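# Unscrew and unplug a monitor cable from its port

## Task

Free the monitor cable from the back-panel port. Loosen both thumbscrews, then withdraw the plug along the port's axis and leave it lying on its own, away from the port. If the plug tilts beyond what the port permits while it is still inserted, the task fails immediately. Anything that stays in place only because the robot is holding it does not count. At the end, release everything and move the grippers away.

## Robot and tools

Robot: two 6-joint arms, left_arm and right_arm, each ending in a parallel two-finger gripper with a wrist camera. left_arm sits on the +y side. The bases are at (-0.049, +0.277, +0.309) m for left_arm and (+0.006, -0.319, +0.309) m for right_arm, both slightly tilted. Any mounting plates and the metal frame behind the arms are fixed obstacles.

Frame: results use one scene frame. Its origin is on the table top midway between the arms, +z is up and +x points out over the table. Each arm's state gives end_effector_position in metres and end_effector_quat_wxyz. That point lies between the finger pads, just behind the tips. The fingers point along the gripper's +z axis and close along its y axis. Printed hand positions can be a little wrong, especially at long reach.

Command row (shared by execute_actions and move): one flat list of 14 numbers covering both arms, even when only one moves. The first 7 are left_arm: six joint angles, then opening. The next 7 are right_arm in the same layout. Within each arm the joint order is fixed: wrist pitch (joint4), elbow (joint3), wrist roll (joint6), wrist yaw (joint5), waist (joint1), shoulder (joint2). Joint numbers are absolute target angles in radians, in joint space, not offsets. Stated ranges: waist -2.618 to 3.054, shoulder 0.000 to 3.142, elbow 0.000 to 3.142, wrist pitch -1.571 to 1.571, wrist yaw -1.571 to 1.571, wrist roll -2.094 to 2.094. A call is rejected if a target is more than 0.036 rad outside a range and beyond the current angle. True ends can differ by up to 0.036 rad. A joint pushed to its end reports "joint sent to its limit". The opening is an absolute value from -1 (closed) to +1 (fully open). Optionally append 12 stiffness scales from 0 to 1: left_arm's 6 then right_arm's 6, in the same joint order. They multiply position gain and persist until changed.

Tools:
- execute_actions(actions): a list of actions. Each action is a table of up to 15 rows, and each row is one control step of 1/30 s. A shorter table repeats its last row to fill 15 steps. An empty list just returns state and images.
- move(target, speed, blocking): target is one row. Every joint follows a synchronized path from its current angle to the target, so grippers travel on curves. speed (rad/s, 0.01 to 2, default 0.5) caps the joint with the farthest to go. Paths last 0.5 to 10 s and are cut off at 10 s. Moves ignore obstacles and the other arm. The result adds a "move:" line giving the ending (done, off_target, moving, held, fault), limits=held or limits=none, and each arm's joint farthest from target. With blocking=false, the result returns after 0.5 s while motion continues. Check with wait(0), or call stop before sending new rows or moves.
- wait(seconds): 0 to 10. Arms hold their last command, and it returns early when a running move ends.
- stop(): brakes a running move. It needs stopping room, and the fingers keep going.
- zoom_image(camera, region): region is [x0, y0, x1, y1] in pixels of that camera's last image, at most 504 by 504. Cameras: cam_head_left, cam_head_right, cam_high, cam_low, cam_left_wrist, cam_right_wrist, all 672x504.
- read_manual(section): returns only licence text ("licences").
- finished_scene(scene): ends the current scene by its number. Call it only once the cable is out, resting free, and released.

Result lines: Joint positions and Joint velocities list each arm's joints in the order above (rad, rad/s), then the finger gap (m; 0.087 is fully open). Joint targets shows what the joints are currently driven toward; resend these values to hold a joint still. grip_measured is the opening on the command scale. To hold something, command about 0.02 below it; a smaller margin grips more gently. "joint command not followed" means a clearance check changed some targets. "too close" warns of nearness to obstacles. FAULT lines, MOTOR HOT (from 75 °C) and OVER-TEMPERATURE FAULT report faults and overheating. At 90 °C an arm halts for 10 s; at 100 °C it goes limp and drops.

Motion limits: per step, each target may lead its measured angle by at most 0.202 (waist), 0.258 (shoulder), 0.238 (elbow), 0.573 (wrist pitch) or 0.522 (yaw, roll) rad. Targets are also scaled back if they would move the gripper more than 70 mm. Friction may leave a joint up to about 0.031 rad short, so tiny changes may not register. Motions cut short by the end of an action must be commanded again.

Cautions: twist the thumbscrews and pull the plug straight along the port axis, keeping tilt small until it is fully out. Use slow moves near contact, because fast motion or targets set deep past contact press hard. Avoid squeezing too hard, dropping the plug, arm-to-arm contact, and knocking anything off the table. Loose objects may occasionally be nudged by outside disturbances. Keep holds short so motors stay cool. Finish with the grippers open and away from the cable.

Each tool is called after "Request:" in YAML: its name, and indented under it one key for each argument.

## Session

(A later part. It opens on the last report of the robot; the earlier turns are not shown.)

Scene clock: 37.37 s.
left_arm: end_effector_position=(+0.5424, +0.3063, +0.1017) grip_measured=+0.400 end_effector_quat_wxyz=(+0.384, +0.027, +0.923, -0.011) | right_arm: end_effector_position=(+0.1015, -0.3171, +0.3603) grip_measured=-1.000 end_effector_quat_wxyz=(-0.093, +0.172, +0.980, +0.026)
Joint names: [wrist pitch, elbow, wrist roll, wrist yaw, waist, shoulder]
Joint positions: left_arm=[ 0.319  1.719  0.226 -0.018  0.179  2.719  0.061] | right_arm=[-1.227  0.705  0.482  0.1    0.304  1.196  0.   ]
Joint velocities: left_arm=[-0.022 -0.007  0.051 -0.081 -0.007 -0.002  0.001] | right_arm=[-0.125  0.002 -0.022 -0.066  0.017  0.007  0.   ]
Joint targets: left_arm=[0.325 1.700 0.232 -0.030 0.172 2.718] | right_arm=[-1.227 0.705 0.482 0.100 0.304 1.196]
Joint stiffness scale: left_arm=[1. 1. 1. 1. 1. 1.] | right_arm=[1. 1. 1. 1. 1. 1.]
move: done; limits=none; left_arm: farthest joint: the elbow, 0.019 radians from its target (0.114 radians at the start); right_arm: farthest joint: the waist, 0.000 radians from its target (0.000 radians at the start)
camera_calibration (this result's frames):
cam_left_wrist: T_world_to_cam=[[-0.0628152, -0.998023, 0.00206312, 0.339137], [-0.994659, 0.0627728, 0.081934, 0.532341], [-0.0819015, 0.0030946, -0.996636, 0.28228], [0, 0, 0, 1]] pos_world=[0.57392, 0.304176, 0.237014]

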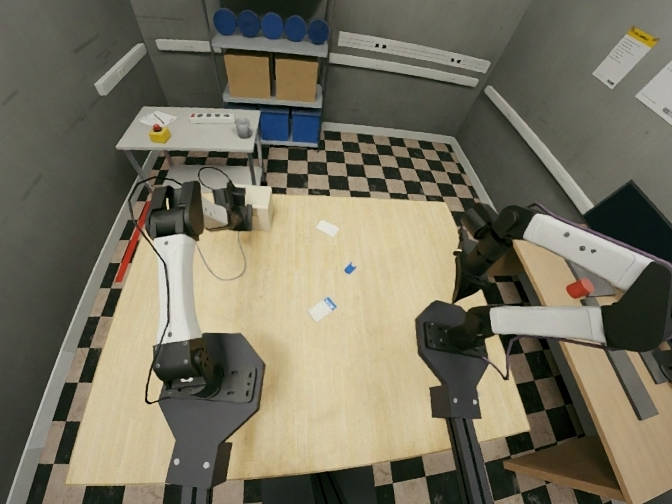

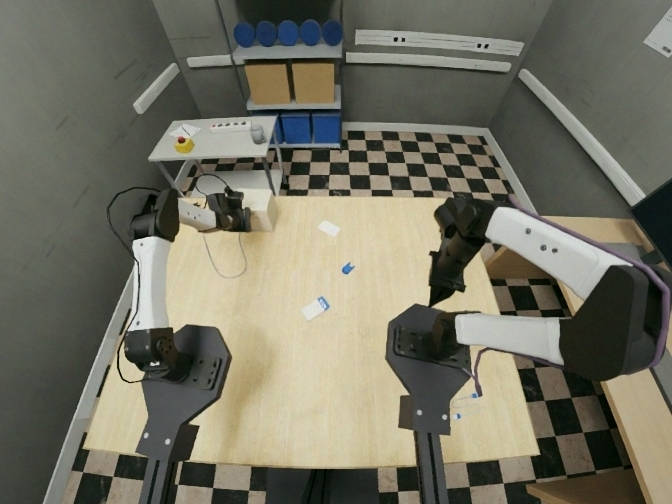

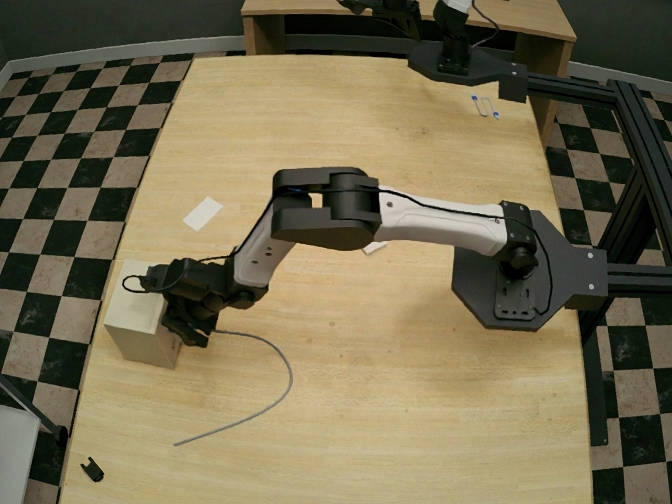

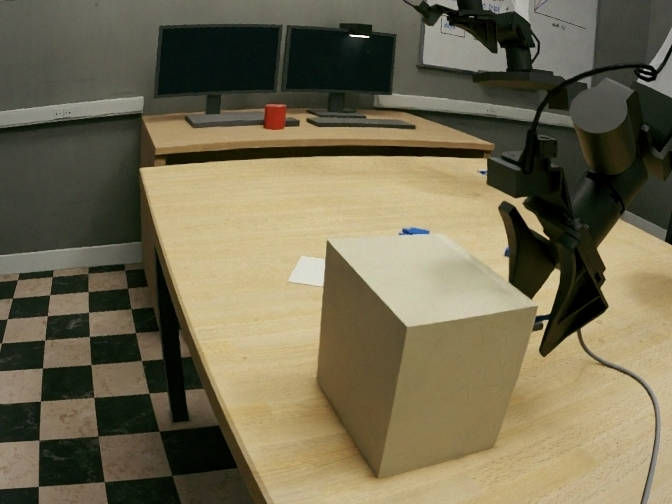

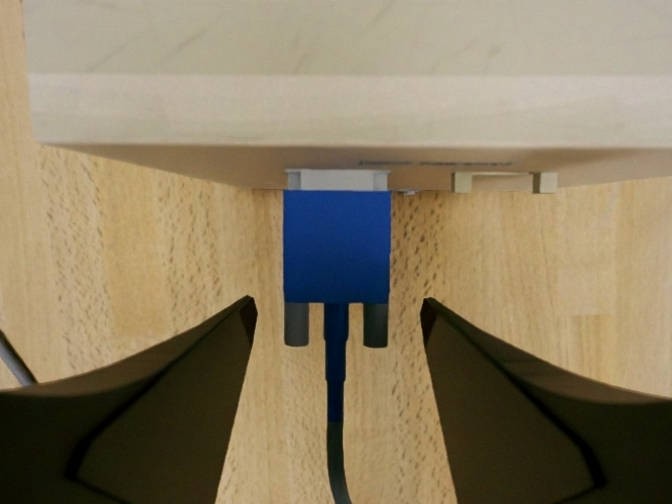

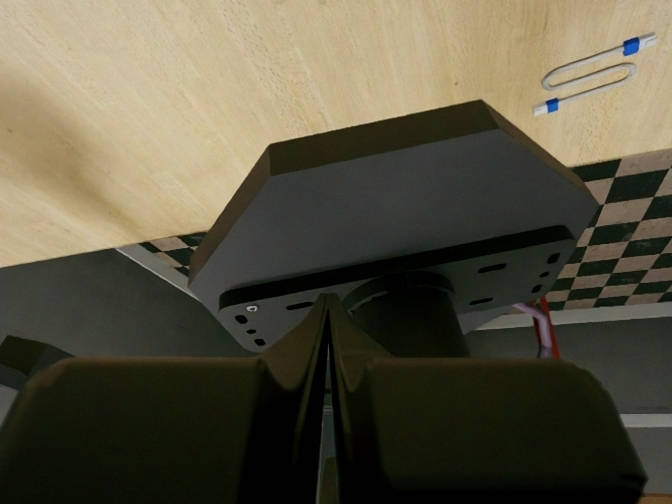

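Request:
execute_actions:
  actions:
    - [[0.28,1.719,0.226,-0.018,0.179,2.719,0.0,-1.227,0.705,0.482,0.1,0.304,1.196,-1]]
    - [[0.28,1.719,0.226,-0.018,0.179,2.719,-0.1,-1.227,0.705,0.482,0.1,0.304,1.196,-1],[0.28,1.719,0.226,-0.018,0.179,2.719,-0.14,-1.227,0.705,0.482,0.1,0.304,1.196,-1],[0.28,1.719,0.226,-0.018,0.179,2.719,-0.18,-1.227,0.705,0.482,0.1,0.304,1.196,-1],[0.28,1.719,0.226,-0.018,0.179,2.719,-0.21,-1.227,0.705,0.482,0.1,0.304,1.196,-1]]
    - [[0.28,1.719,0.226,-0.018,0.179,2.719,-0.24,-1.227,0.705,0.482,0.1,0.304,1.196,-1],[0.28,1.719,0.226,-0.018,0.179,2.719,-0.26,-1.227,0.705,0.482,0.1,0.304,1.196,-1],[0.28,1.719,0.226,-0.018,0.179,2.719,-0.28,-1.227,0.705,0.482,0.1,0.304,1.196,-1],[0.28,1.719,0.226,-0.018,0.179,2.719,-0.31,-1.227,0.705,0.482,0.1,0.304,1.196,-1],[0.28,1.719,0.226,-0.018,0.179,2.719,-0.4,-1.227,0.705,0.482,0.1,0.304,1.196,-1]]

Request:
move:
  target: [0.21,1.785,0.078,0.23,0.255,2.745,-0.4,-1.227,0.705,0.482,0.1,0.304,1.196,-1]
  speed: 0.2

Scene clock: 39.77 s.
left_arm: end_effector_position=(+0.5382, +0.3068, +0.0987) grip_measured=-0.305 end_effector_quat_wxyz=(+0.374, +0.026, +0.927, -0.009) | right_arm: end_effector_position=(+0.1015, -0.3171, +0.3603) grip_measured=-1.000 end_effector_quat_wxyz=(-0.093, +0.172, +0.980, +0.026)
Joint names: [wrist pitch, elbow, wrist roll, wrist yaw, waist, shoulder]
Joint positions: left_arm=[ 0.299  1.719  0.225 -0.026  0.179  2.719  0.03 ] | right_arm=[-1.227  0.705  0.482  0.1    0.304  1.196  0.   ]
Joint velocities: left_arm=[-0.066  0.007  0.037 -0.007 -0.012 -0.007 -0.001] | right_arm=[-0.037 -0.002 -0.081 -0.007 -0.007 -0.012  0.   ]
Joint targets: left_arm=[0.280 1.719 0.226 -0.018 0.179 2.719] | right_arm=[-1.227 0.705 0.482 0.100 0.304 1.196]
Joint stiffness scale: left_arm=[1. 1. 1. 1. 1. 1.] | right_arm=[1. 1. 1. 1. 1. 1.]
camera_calibration (this result's frames):
cam_left_wrist: T_world_to_cam=[[-0.0596316, -0.99822, -0.0000286004, 0.337978], [-0.992906, 0.0593111, 0.103052, 0.526341], [-0.102867, 0.00617353, -0.994676, 0.289098], [0, 0, 0, 1]] pos_world=[0.5725, 0.304374, 0.233328]

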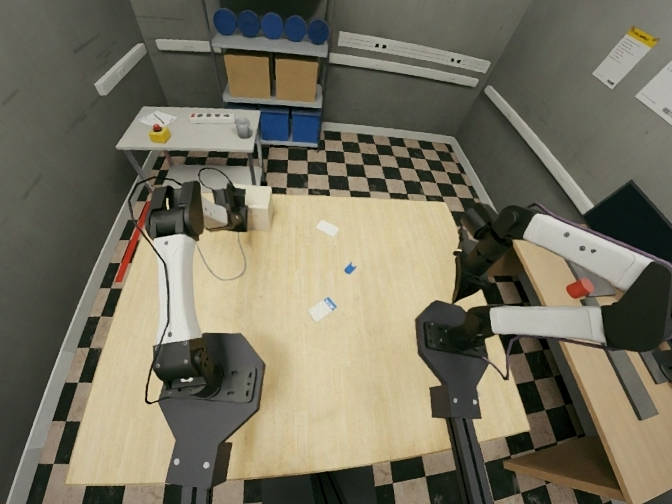

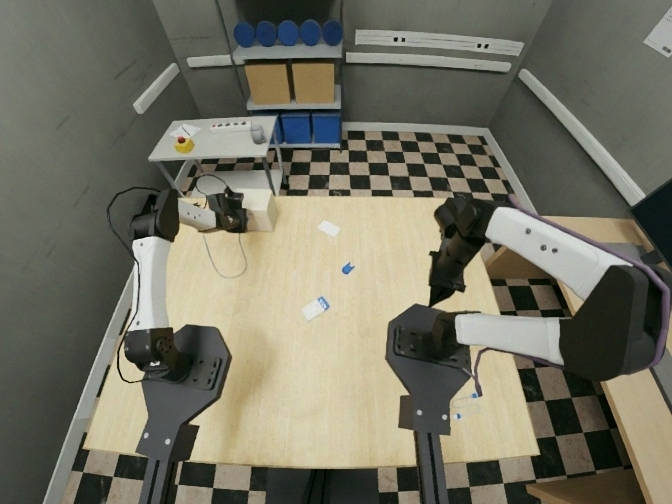

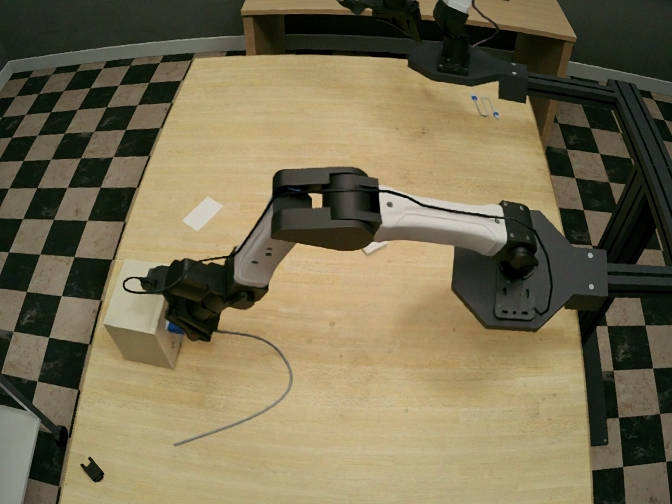

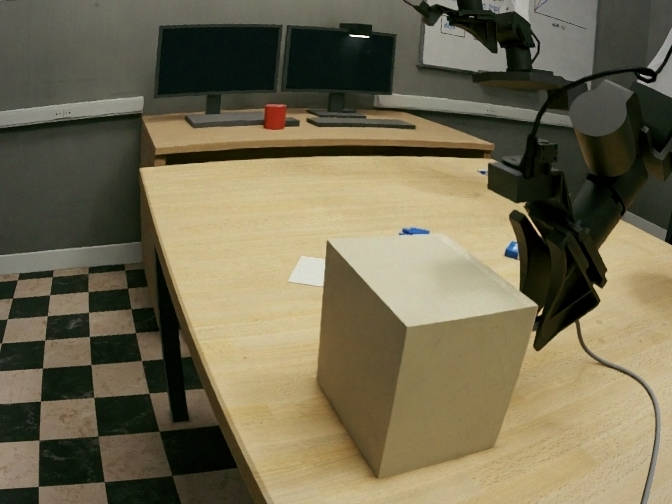

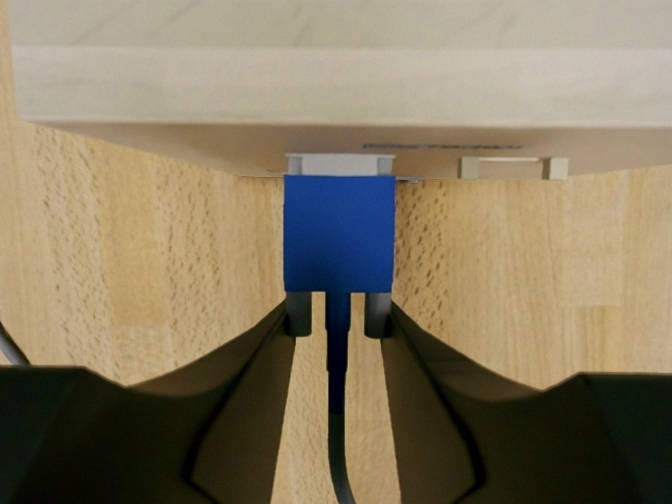

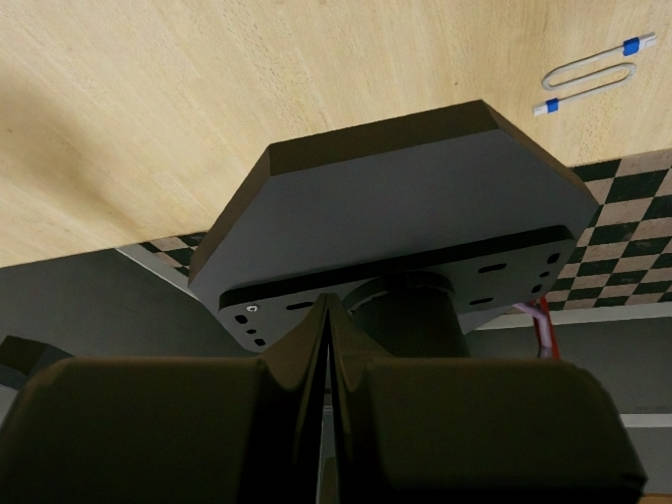

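Scene clock: 44.43 s.
left_arm: end_effector_position=(+0.5371, +0.3032, +0.0965) grip_measured=-0.358 end_effector_quat_wxyz=(+0.367, -0.026, +0.920, -0.131) | right_arm: end_effector_position=(+0.1015, -0.3171, +0.3603) grip_measured=-1.000 end_effector_quat_wxyz=(-0.093, +0.172, +0.980, +0.026)
Joint names: [wrist pitch, elbow, wrist roll, wrist yaw, waist, shoulder]
Joint positions: left_arm=[0.233 1.77  0.087 0.214 0.253 2.738 0.028] | right_arm=[-1.227  0.705  0.482  0.1    0.304  1.196  0.   ]
Joint velocities: left_arm=[ 0.037 -0.002  0.022 -0.051 -0.007 -0.002 -0.068] | right_arm=[-0.007  0.017 -0.022 -0.022 -0.007 -0.002  0.   ]
Joint targets: left_arm=[0.210 1.785 0.078 0.230 0.255 2.745] | right_arm=[-1.227 0.705 0.482 0.100 0.304 1.196]
Joint stiffness scale: left_arm=[1. 1. 1. 1. 1. 1.] | right_arm=[1. 1. 1. 1. 1. 1.]
move: off_target (left_arm); limits=none; left_arm: farthest joint: the wrist pitch, 0.023 radians from its target (0.089 radians at the start); right_arm: farthest joint: the waist, 0.000 radians from its target (0.000 radians at the start)
camera_calibration (this result's frames):
cam_left_wrist: T_world_to_cam=[[-0.0523721, -0.963427, 0.262802, 0.29453], [-0.991769, 0.0809682, 0.0991849, 0.518876], [-0.116836, -0.255445, -0.959738, 0.370288], [0, 0, 0, 1]] pos_world=[0.573293, 0.336334, 0.226512]

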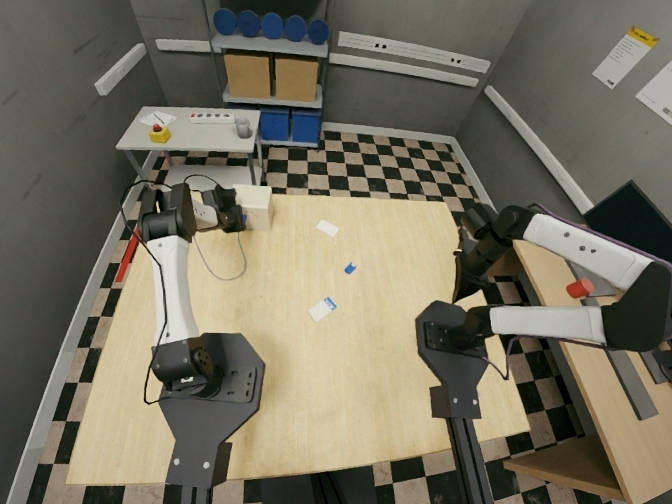

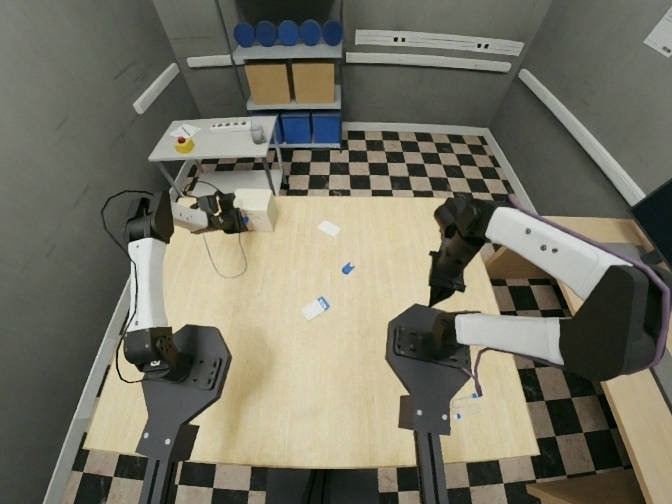

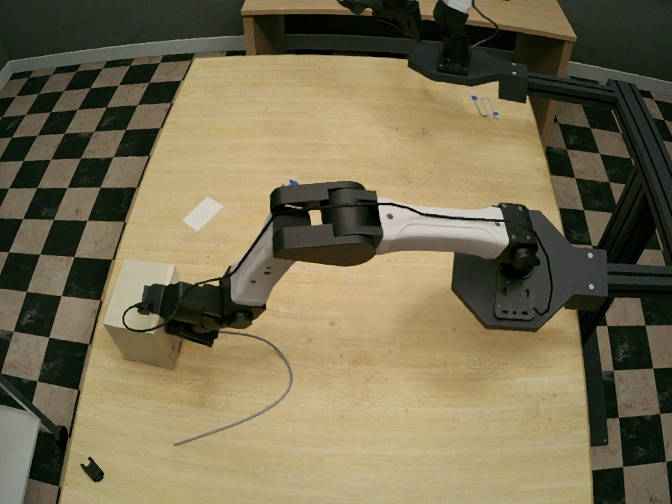

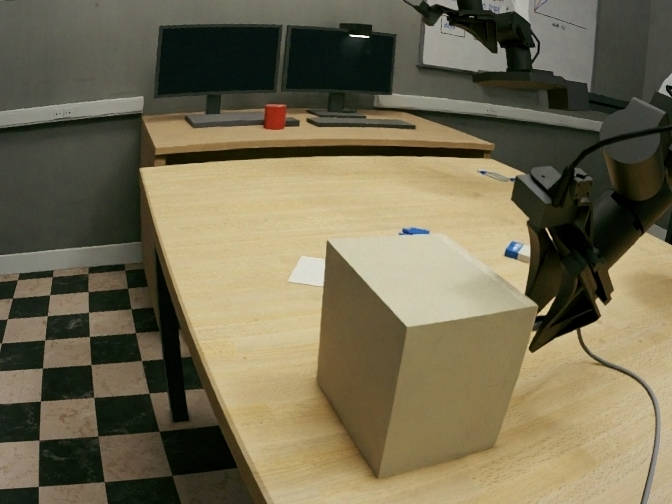

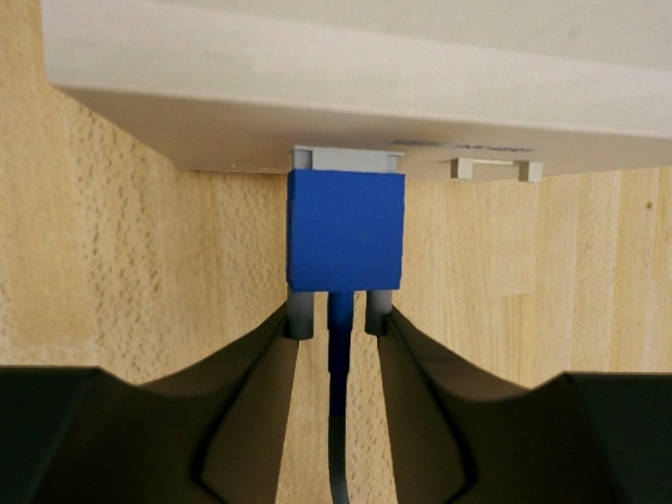

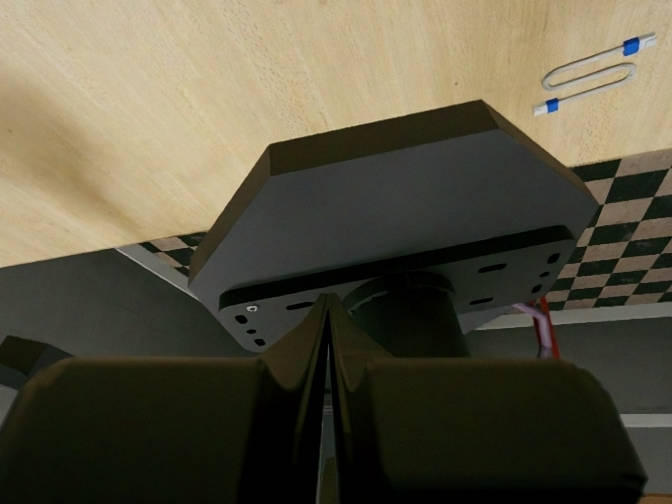

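Request:
execute_actions:
  actions:
    - [[0.233,1.77,0.087,0.214,0.253,2.738,0.2,-1.227,0.705,0.482,0.1,0.304,1.196,-1]]

Request:
move:
  target: [0.45,1.634,0.416,-0.309,0.081,2.708,0.2,-1.227,0.705,0.482,0.1,0.304,1.196,-1]
  speed: 0.4

Scene clock: 45.87 s.
left_arm: end_effector_position=(+0.5371, +0.3033, +0.0966) grip_measured=+0.200 end_effector_quat_wxyz=(+0.368, -0.026, +0.920, -0.131) | right_arm: end_effector_position=(+0.1015, -0.3171, +0.3603) grip_measured=-1.000 end_effector_quat_wxyz=(-0.093, +0.172, +0.980, +0.026)
Joint names: [wrist pitch, elbow, wrist roll, wrist yaw, waist, shoulder]
Joint positions: left_arm=[0.233 1.77  0.088 0.215 0.253 2.738 0.052] | right_arm=[-1.227  0.705  0.482  0.1    0.304  1.196  0.   ]
Joint velocities: left_arm=[ 0.007 -0.002  0.051  0.007 -0.012  0.017 -0.001] | right_arm=[-0.051  0.017  0.022  0.007  0.002  0.007  0.   ]
Joint targets: left_arm=[0.233 1.770 0.087 0.214 0.253 2.738] | right_arm=[-1.227 0.705 0.482 0.100 0.304 1.196]
Joint stiffness scale: left_arm=[1. 1. 1. 1. 1. 1.] | right_arm=[1. 1. 1. 1. 1. 1.]
camera_calibration (this result's frames):
cam_left_wrist: T_world_to_cam=[[-0.0530891, -0.963272, 0.263227, 0.294882], [-0.991787, 0.081578, 0.0985029, 0.518815], [-0.116359, -0.255836, -0.959692, 0.370235], [0, 0, 0, 1]] pos_world=[0.573289, 0.336447, 0.226586]

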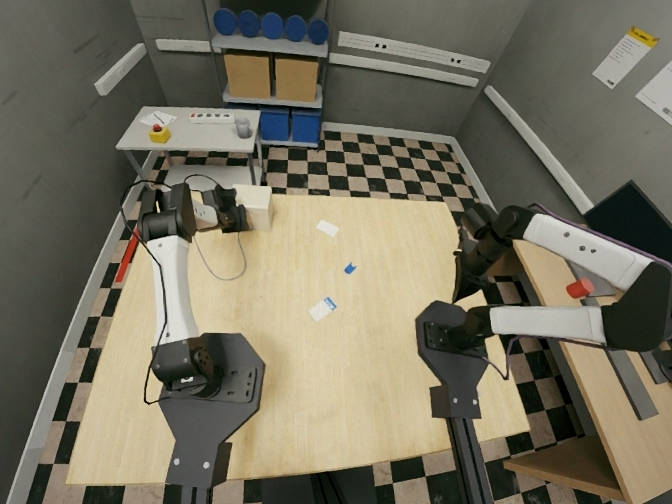

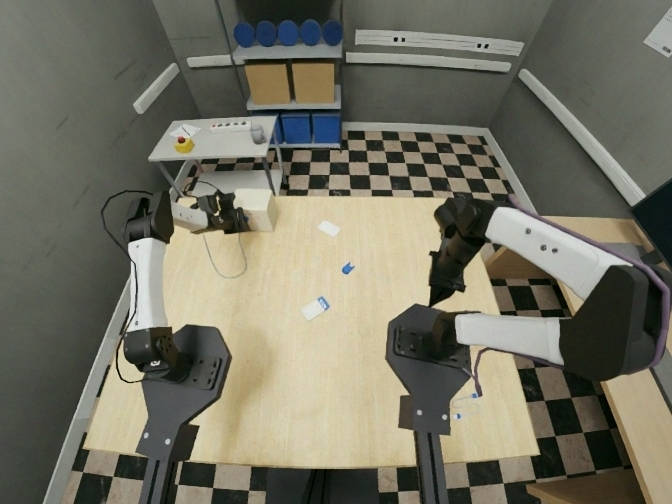

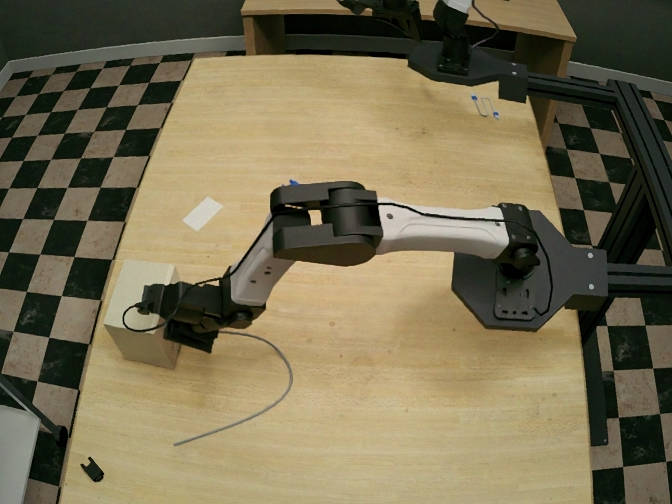

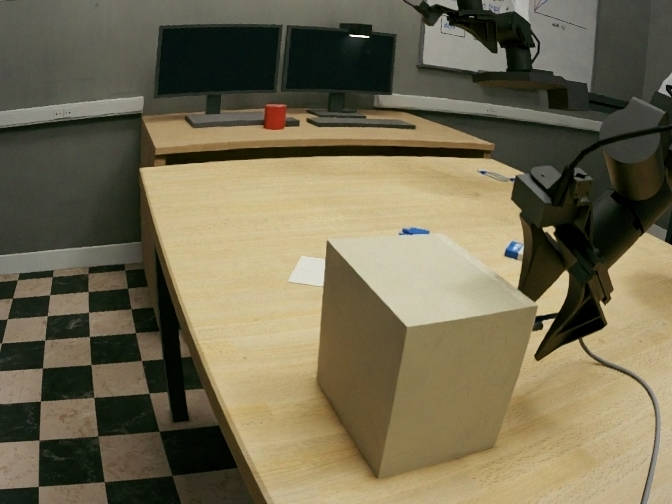

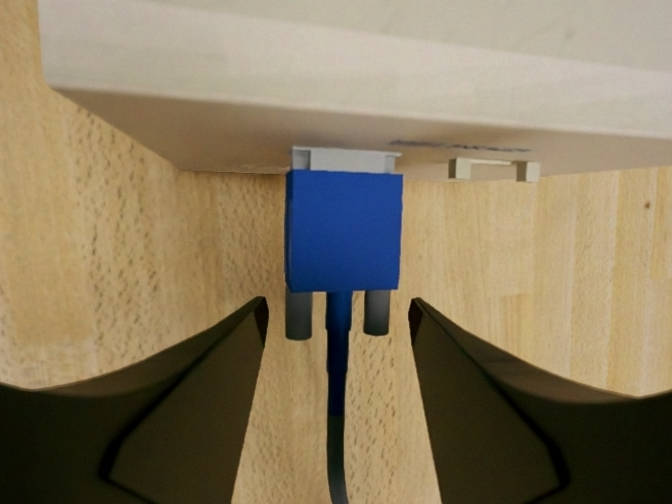

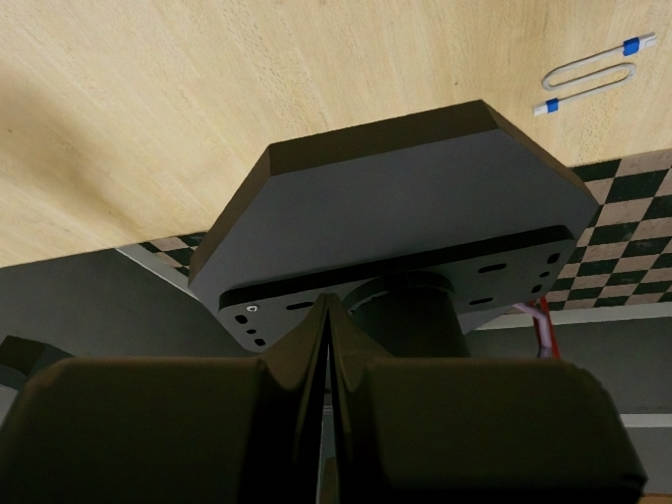

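Scene clock: 47.93 s.
left_arm: end_effector_position=(+0.5378, +0.3051, +0.1110) grip_measured=+0.200 end_effector_quat_wxyz=(+0.384, +0.091, +0.909, +0.132) | right_arm: end_effector_position=(+0.1015, -0.3171, +0.3603) grip_measured=-1.000 end_effector_quat_wxyz=(-0.093, +0.172, +0.980, +0.026)
Joint names: [wrist pitch, elbow, wrist roll, wrist yaw, waist, shoulder]
Joint positions: left_arm=[ 0.444  1.653  0.409 -0.297  0.085  2.718  0.052] | right_arm=[-1.227  0.705  0.482  0.1    0.304  1.196  0.   ]
Joint velocities: left_arm=[-0.022 -0.002  0.007 -0.007  0.002  0.002 -0.001] | right_arm=[ 0.051 -0.007  0.037  0.037  0.012 -0.022  0.   ]
Joint targets: left_arm=[0.450 1.634 0.416 -0.309 0.081 2.708] | right_arm=[-1.227 0.705 0.482 0.100 0.304 1.196]
Joint stiffness scale: left_arm=[1. 1. 1. 1. 1. 1.] | right_arm=[1. 1. 1. 1. 1. 1.]
move: done; limits=none; left_arm: farthest joint: the elbow, 0.019 radians from its target (0.136 radians at the start); right_arm: farthest joint: the waist, 0.000 radians from its target (0.000 radians at the start)
camera_calibration (this result's frames):
cam_left_wrist: T_world_to_cam=[[-0.0686984, -0.948979, -0.307764, 0.360311], [-0.9958, 0.0465117, 0.078863, 0.533007], [-0.0605247, 0.311889, -0.948189, 0.180044], [0, 0, 0, 1]] pos_world=[0.566418, 0.260983, 0.239572]

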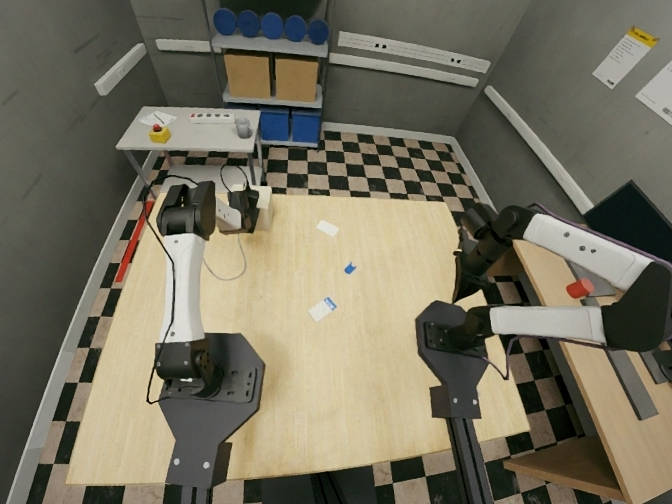

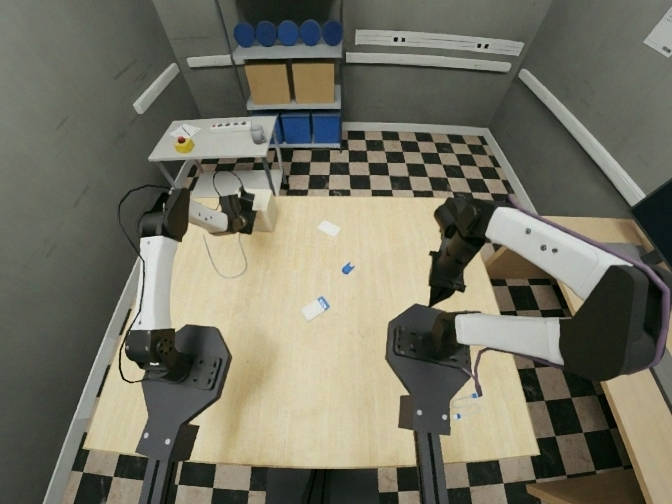

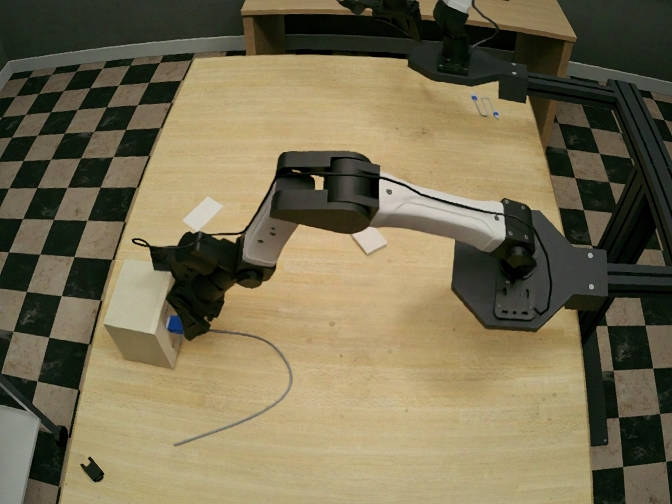

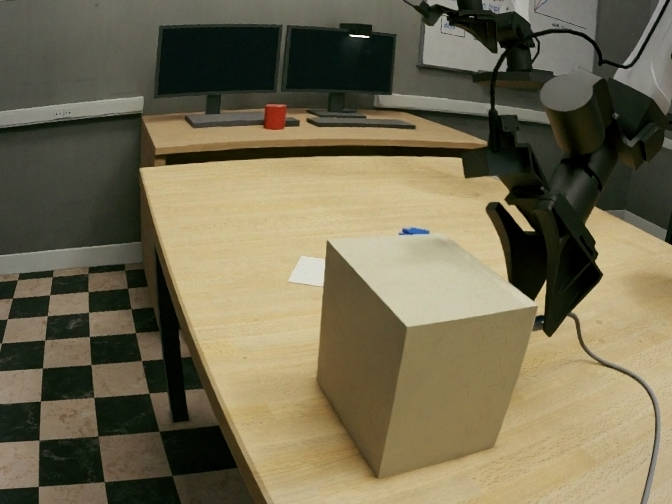

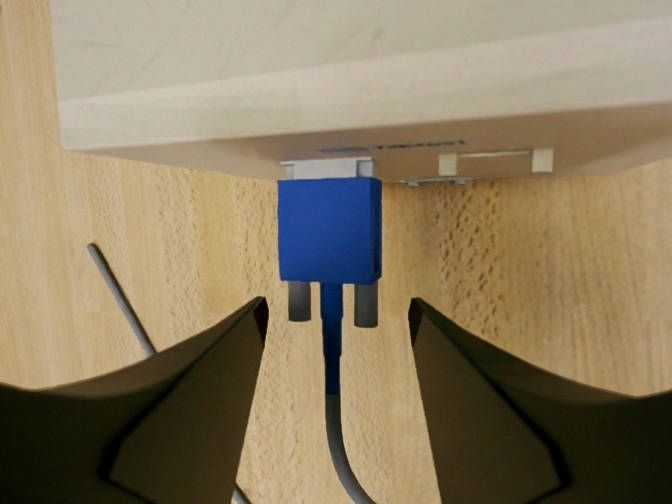

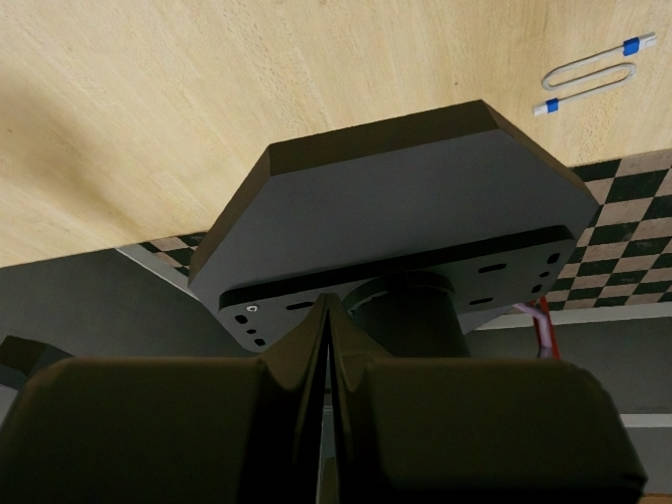

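Request:
execute_actions:
  actions:
    - [[0.444,1.653,0.409,-0.297,0.09,2.718,-0.1,-1.227,0.705,0.482,0.1,0.304,1.196,-1],[0.444,1.653,0.409,-0.297,0.09,2.718,-0.18,-1.227,0.705,0.482,0.1,0.304,1.196,-1]]
    - [[0.444,1.653,0.409,-0.297,0.09,2.718,-0.22,-1.227,0.705,0.482,0.1,0.304,1.196,-1],[0.444,1.653,0.409,-0.297,0.09,2.718,-0.25,-1.227,0.705,0.482,0.1,0.304,1.196,-1],[0.444,1.653,0.409,-0.297,0.09,2.718,-0.28,-1.227,0.705,0.482,0.1,0.304,1.196,-1],[0.444,1.653,0.409,-0.297,0.09,2.718,-0.31,-1.227,0.705,0.482,0.1,0.304,1.196,-1],[0.444,1.653,0.409,-0.297,0.09,2.718,-0.4,-1.227,0.705,0.482,0.1,0.304,1.196,-1]]

Request:
move:
  target: [0.305,1.68,0.219,-0.007,0.182,2.668,-0.4,-1.227,0.705,0.482,0.1,0.304,1.196,-1]
  speed: 0.2

Scene clock: 49.47 s.
left_arm: end_effector_position=(+0.5380, +0.3073, +0.1114) grip_measured=-0.329 end_effector_quat_wxyz=(+0.384, +0.090, +0.909, +0.136) | right_arm: end_effector_position=(+0.1015, -0.3171, +0.3603) grip_measured=-1.000 end_effector_quat_wxyz=(-0.093, +0.172, +0.980, +0.026)
Joint names: [wrist pitch, elbow, wrist roll, wrist yaw, waist, shoulder]
Joint positions: left_arm=[ 0.447  1.653  0.412 -0.303  0.086  2.718  0.029] | right_arm=[-1.227  0.705  0.482  0.1    0.304  1.196  0.   ]
Joint velocities: left_arm=[ 0.037  0.012 -0.022  0.007  0.007  0.002 -0.   ] | right_arm=[-0.081 -0.007  0.051 -0.066 -0.002 -0.002  0.   ]
Joint targets: left_arm=[0.444 1.653 0.409 -0.297 0.090 2.718] | right_arm=[-1.227 0.705 0.482 0.100 0.304 1.196]
Joint stiffness scale: left_arm=[1. 1. 1. 1. 1. 1.] | right_arm=[1. 1. 1. 1. 1. 1.]
camera_calibration (this result's frames):
cam_left_wrist: T_world_to_cam=[[-0.0637016, -0.947413, -0.31361, 0.359949], [-0.996124, 0.041263, 0.0776811, 0.534956], [-0.0606556, 0.317343, -0.946369, 0.17799], [0, 0, 0, 1]] pos_world=[0.566608, 0.262462, 0.239772]

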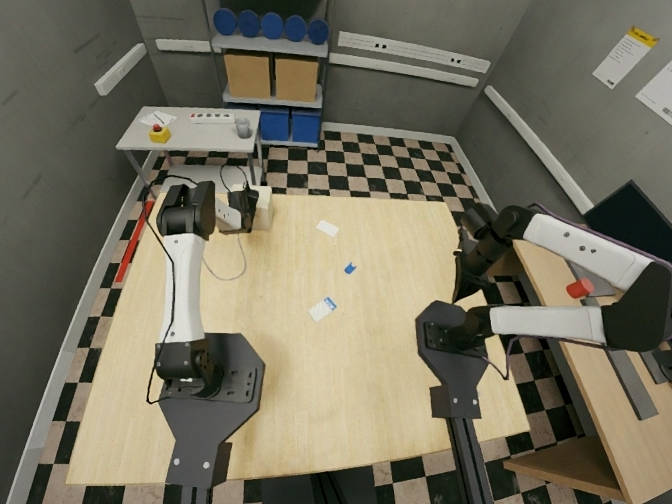

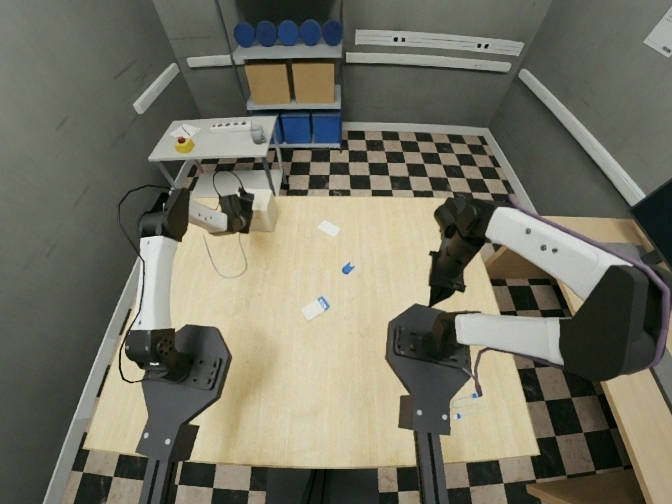

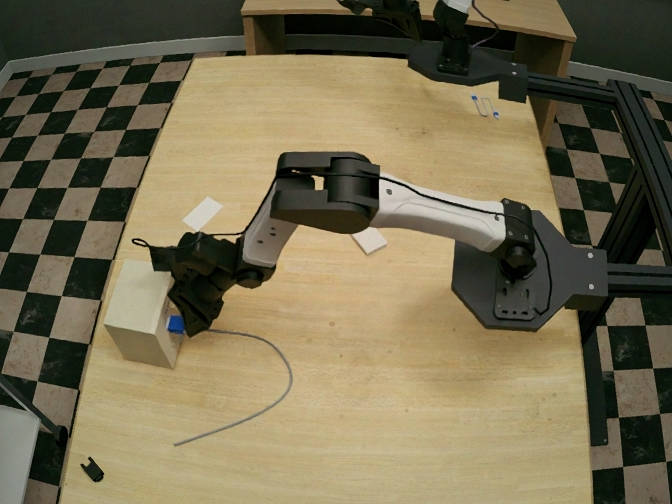

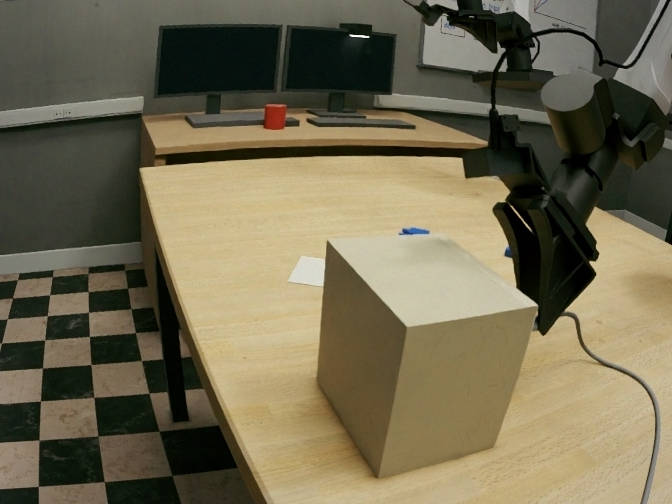

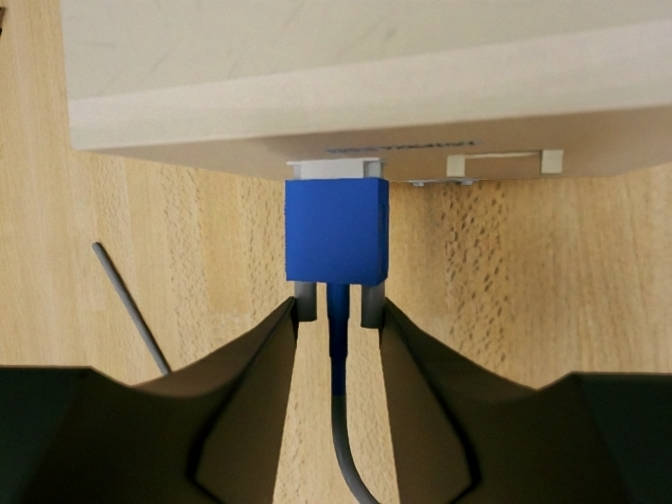

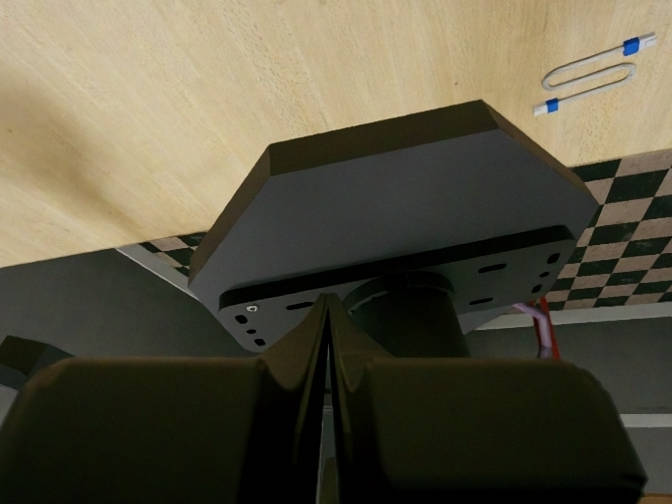

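Scene clock: 51.33 s.
left_arm: end_effector_position=(+0.5382, +0.3070, +0.1101) grip_measured=-0.301 end_effector_quat_wxyz=(+0.386, +0.042, +0.921, +0.004) | right_arm: end_effector_position=(+0.1015, -0.3171, +0.3603) grip_measured=-1.000 end_effector_quat_wxyz=(-0.093, +0.172, +0.980, +0.026)
Joint names: [wrist pitch, elbow, wrist roll, wrist yaw, waist, shoulder]
Joint positions: left_arm=[ 0.342  1.667  0.259 -0.039  0.17   2.682  0.031] | right_arm=[-1.227  0.705  0.482  0.1    0.304  1.196  0.   ]
Joint velocities: left_arm=[-0.037  0.002  0.11  -0.037  0.007 -0.002 -0.   ] | right_arm=[-0.007  0.007 -0.022 -0.007 -0.012 -0.012  0.   ]
Joint targets: left_arm=[0.305 1.680 0.219 -0.007 0.182 2.668] | right_arm=[-1.227 0.705 0.482 0.100 0.304 1.196]
Joint stiffness scale: left_arm=[1. 1. 1. 1. 1. 1.] | right_arm=[1. 1. 1. 1. 1. 1.]
move: off_target (left_arm); limits=none; left_arm: farthest joint: the wrist roll, 0.040 radians from its target (0.193 radians at the start); right_arm: farthest joint: the waist, 0.000 radians from its target (0.000 radians at the start)
camera_calibration (this result's frames):
cam_left_wrist: T_world_to_cam=[[-0.0788361, -0.996214, -0.036646, 0.351962], [-0.994107, 0.0758191, 0.0774816, 0.523554], [-0.0744097, 0.0425383, -0.99632, 0.274108], [0, 0, 0, 1]] pos_world=[0.568613, 0.299274, 0.245432]

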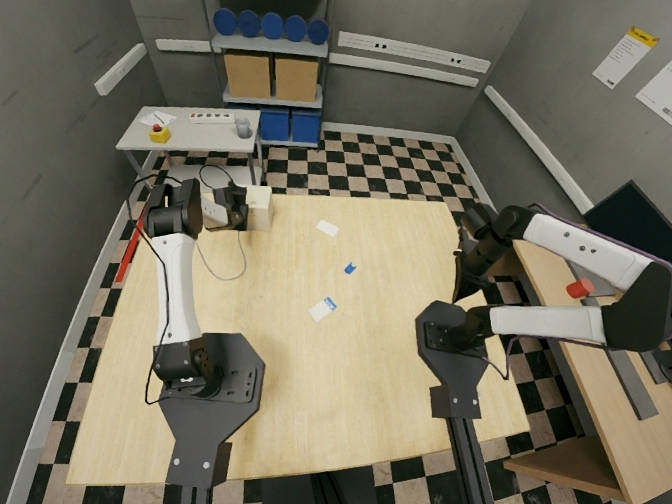

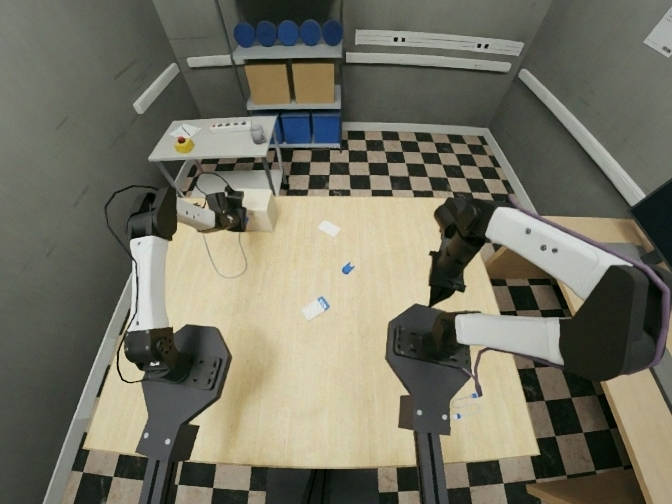

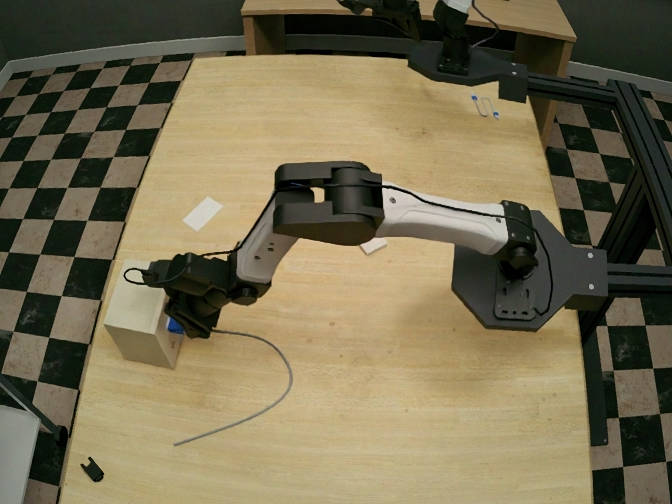

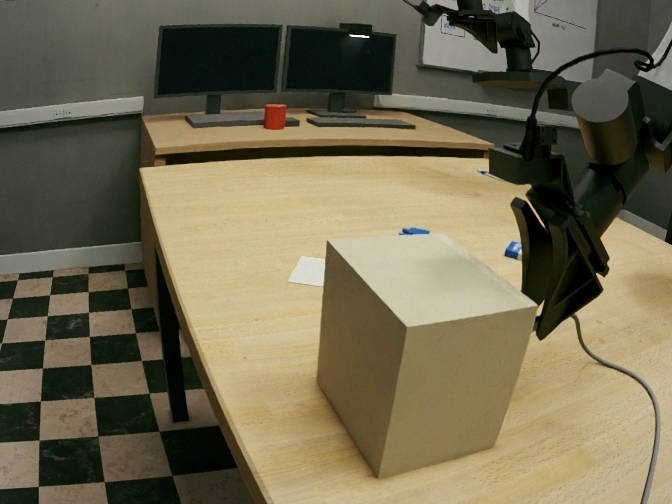

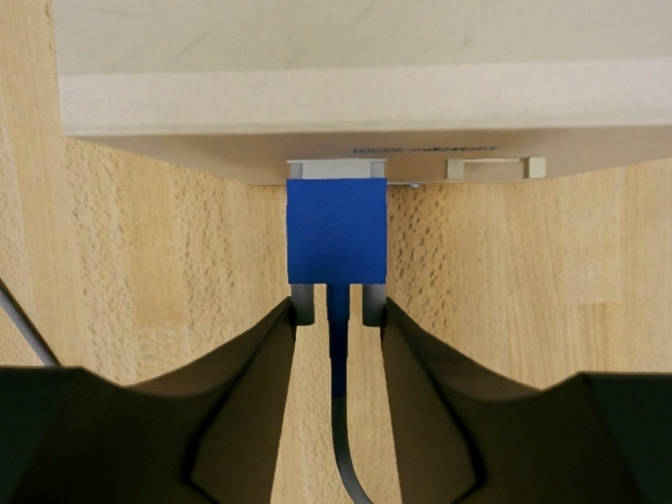

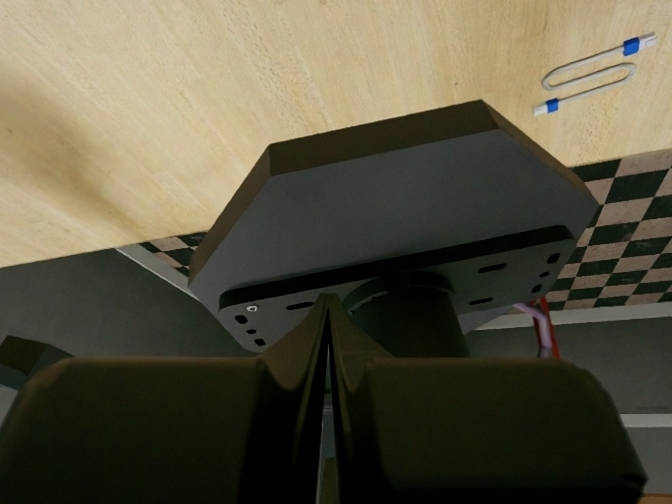

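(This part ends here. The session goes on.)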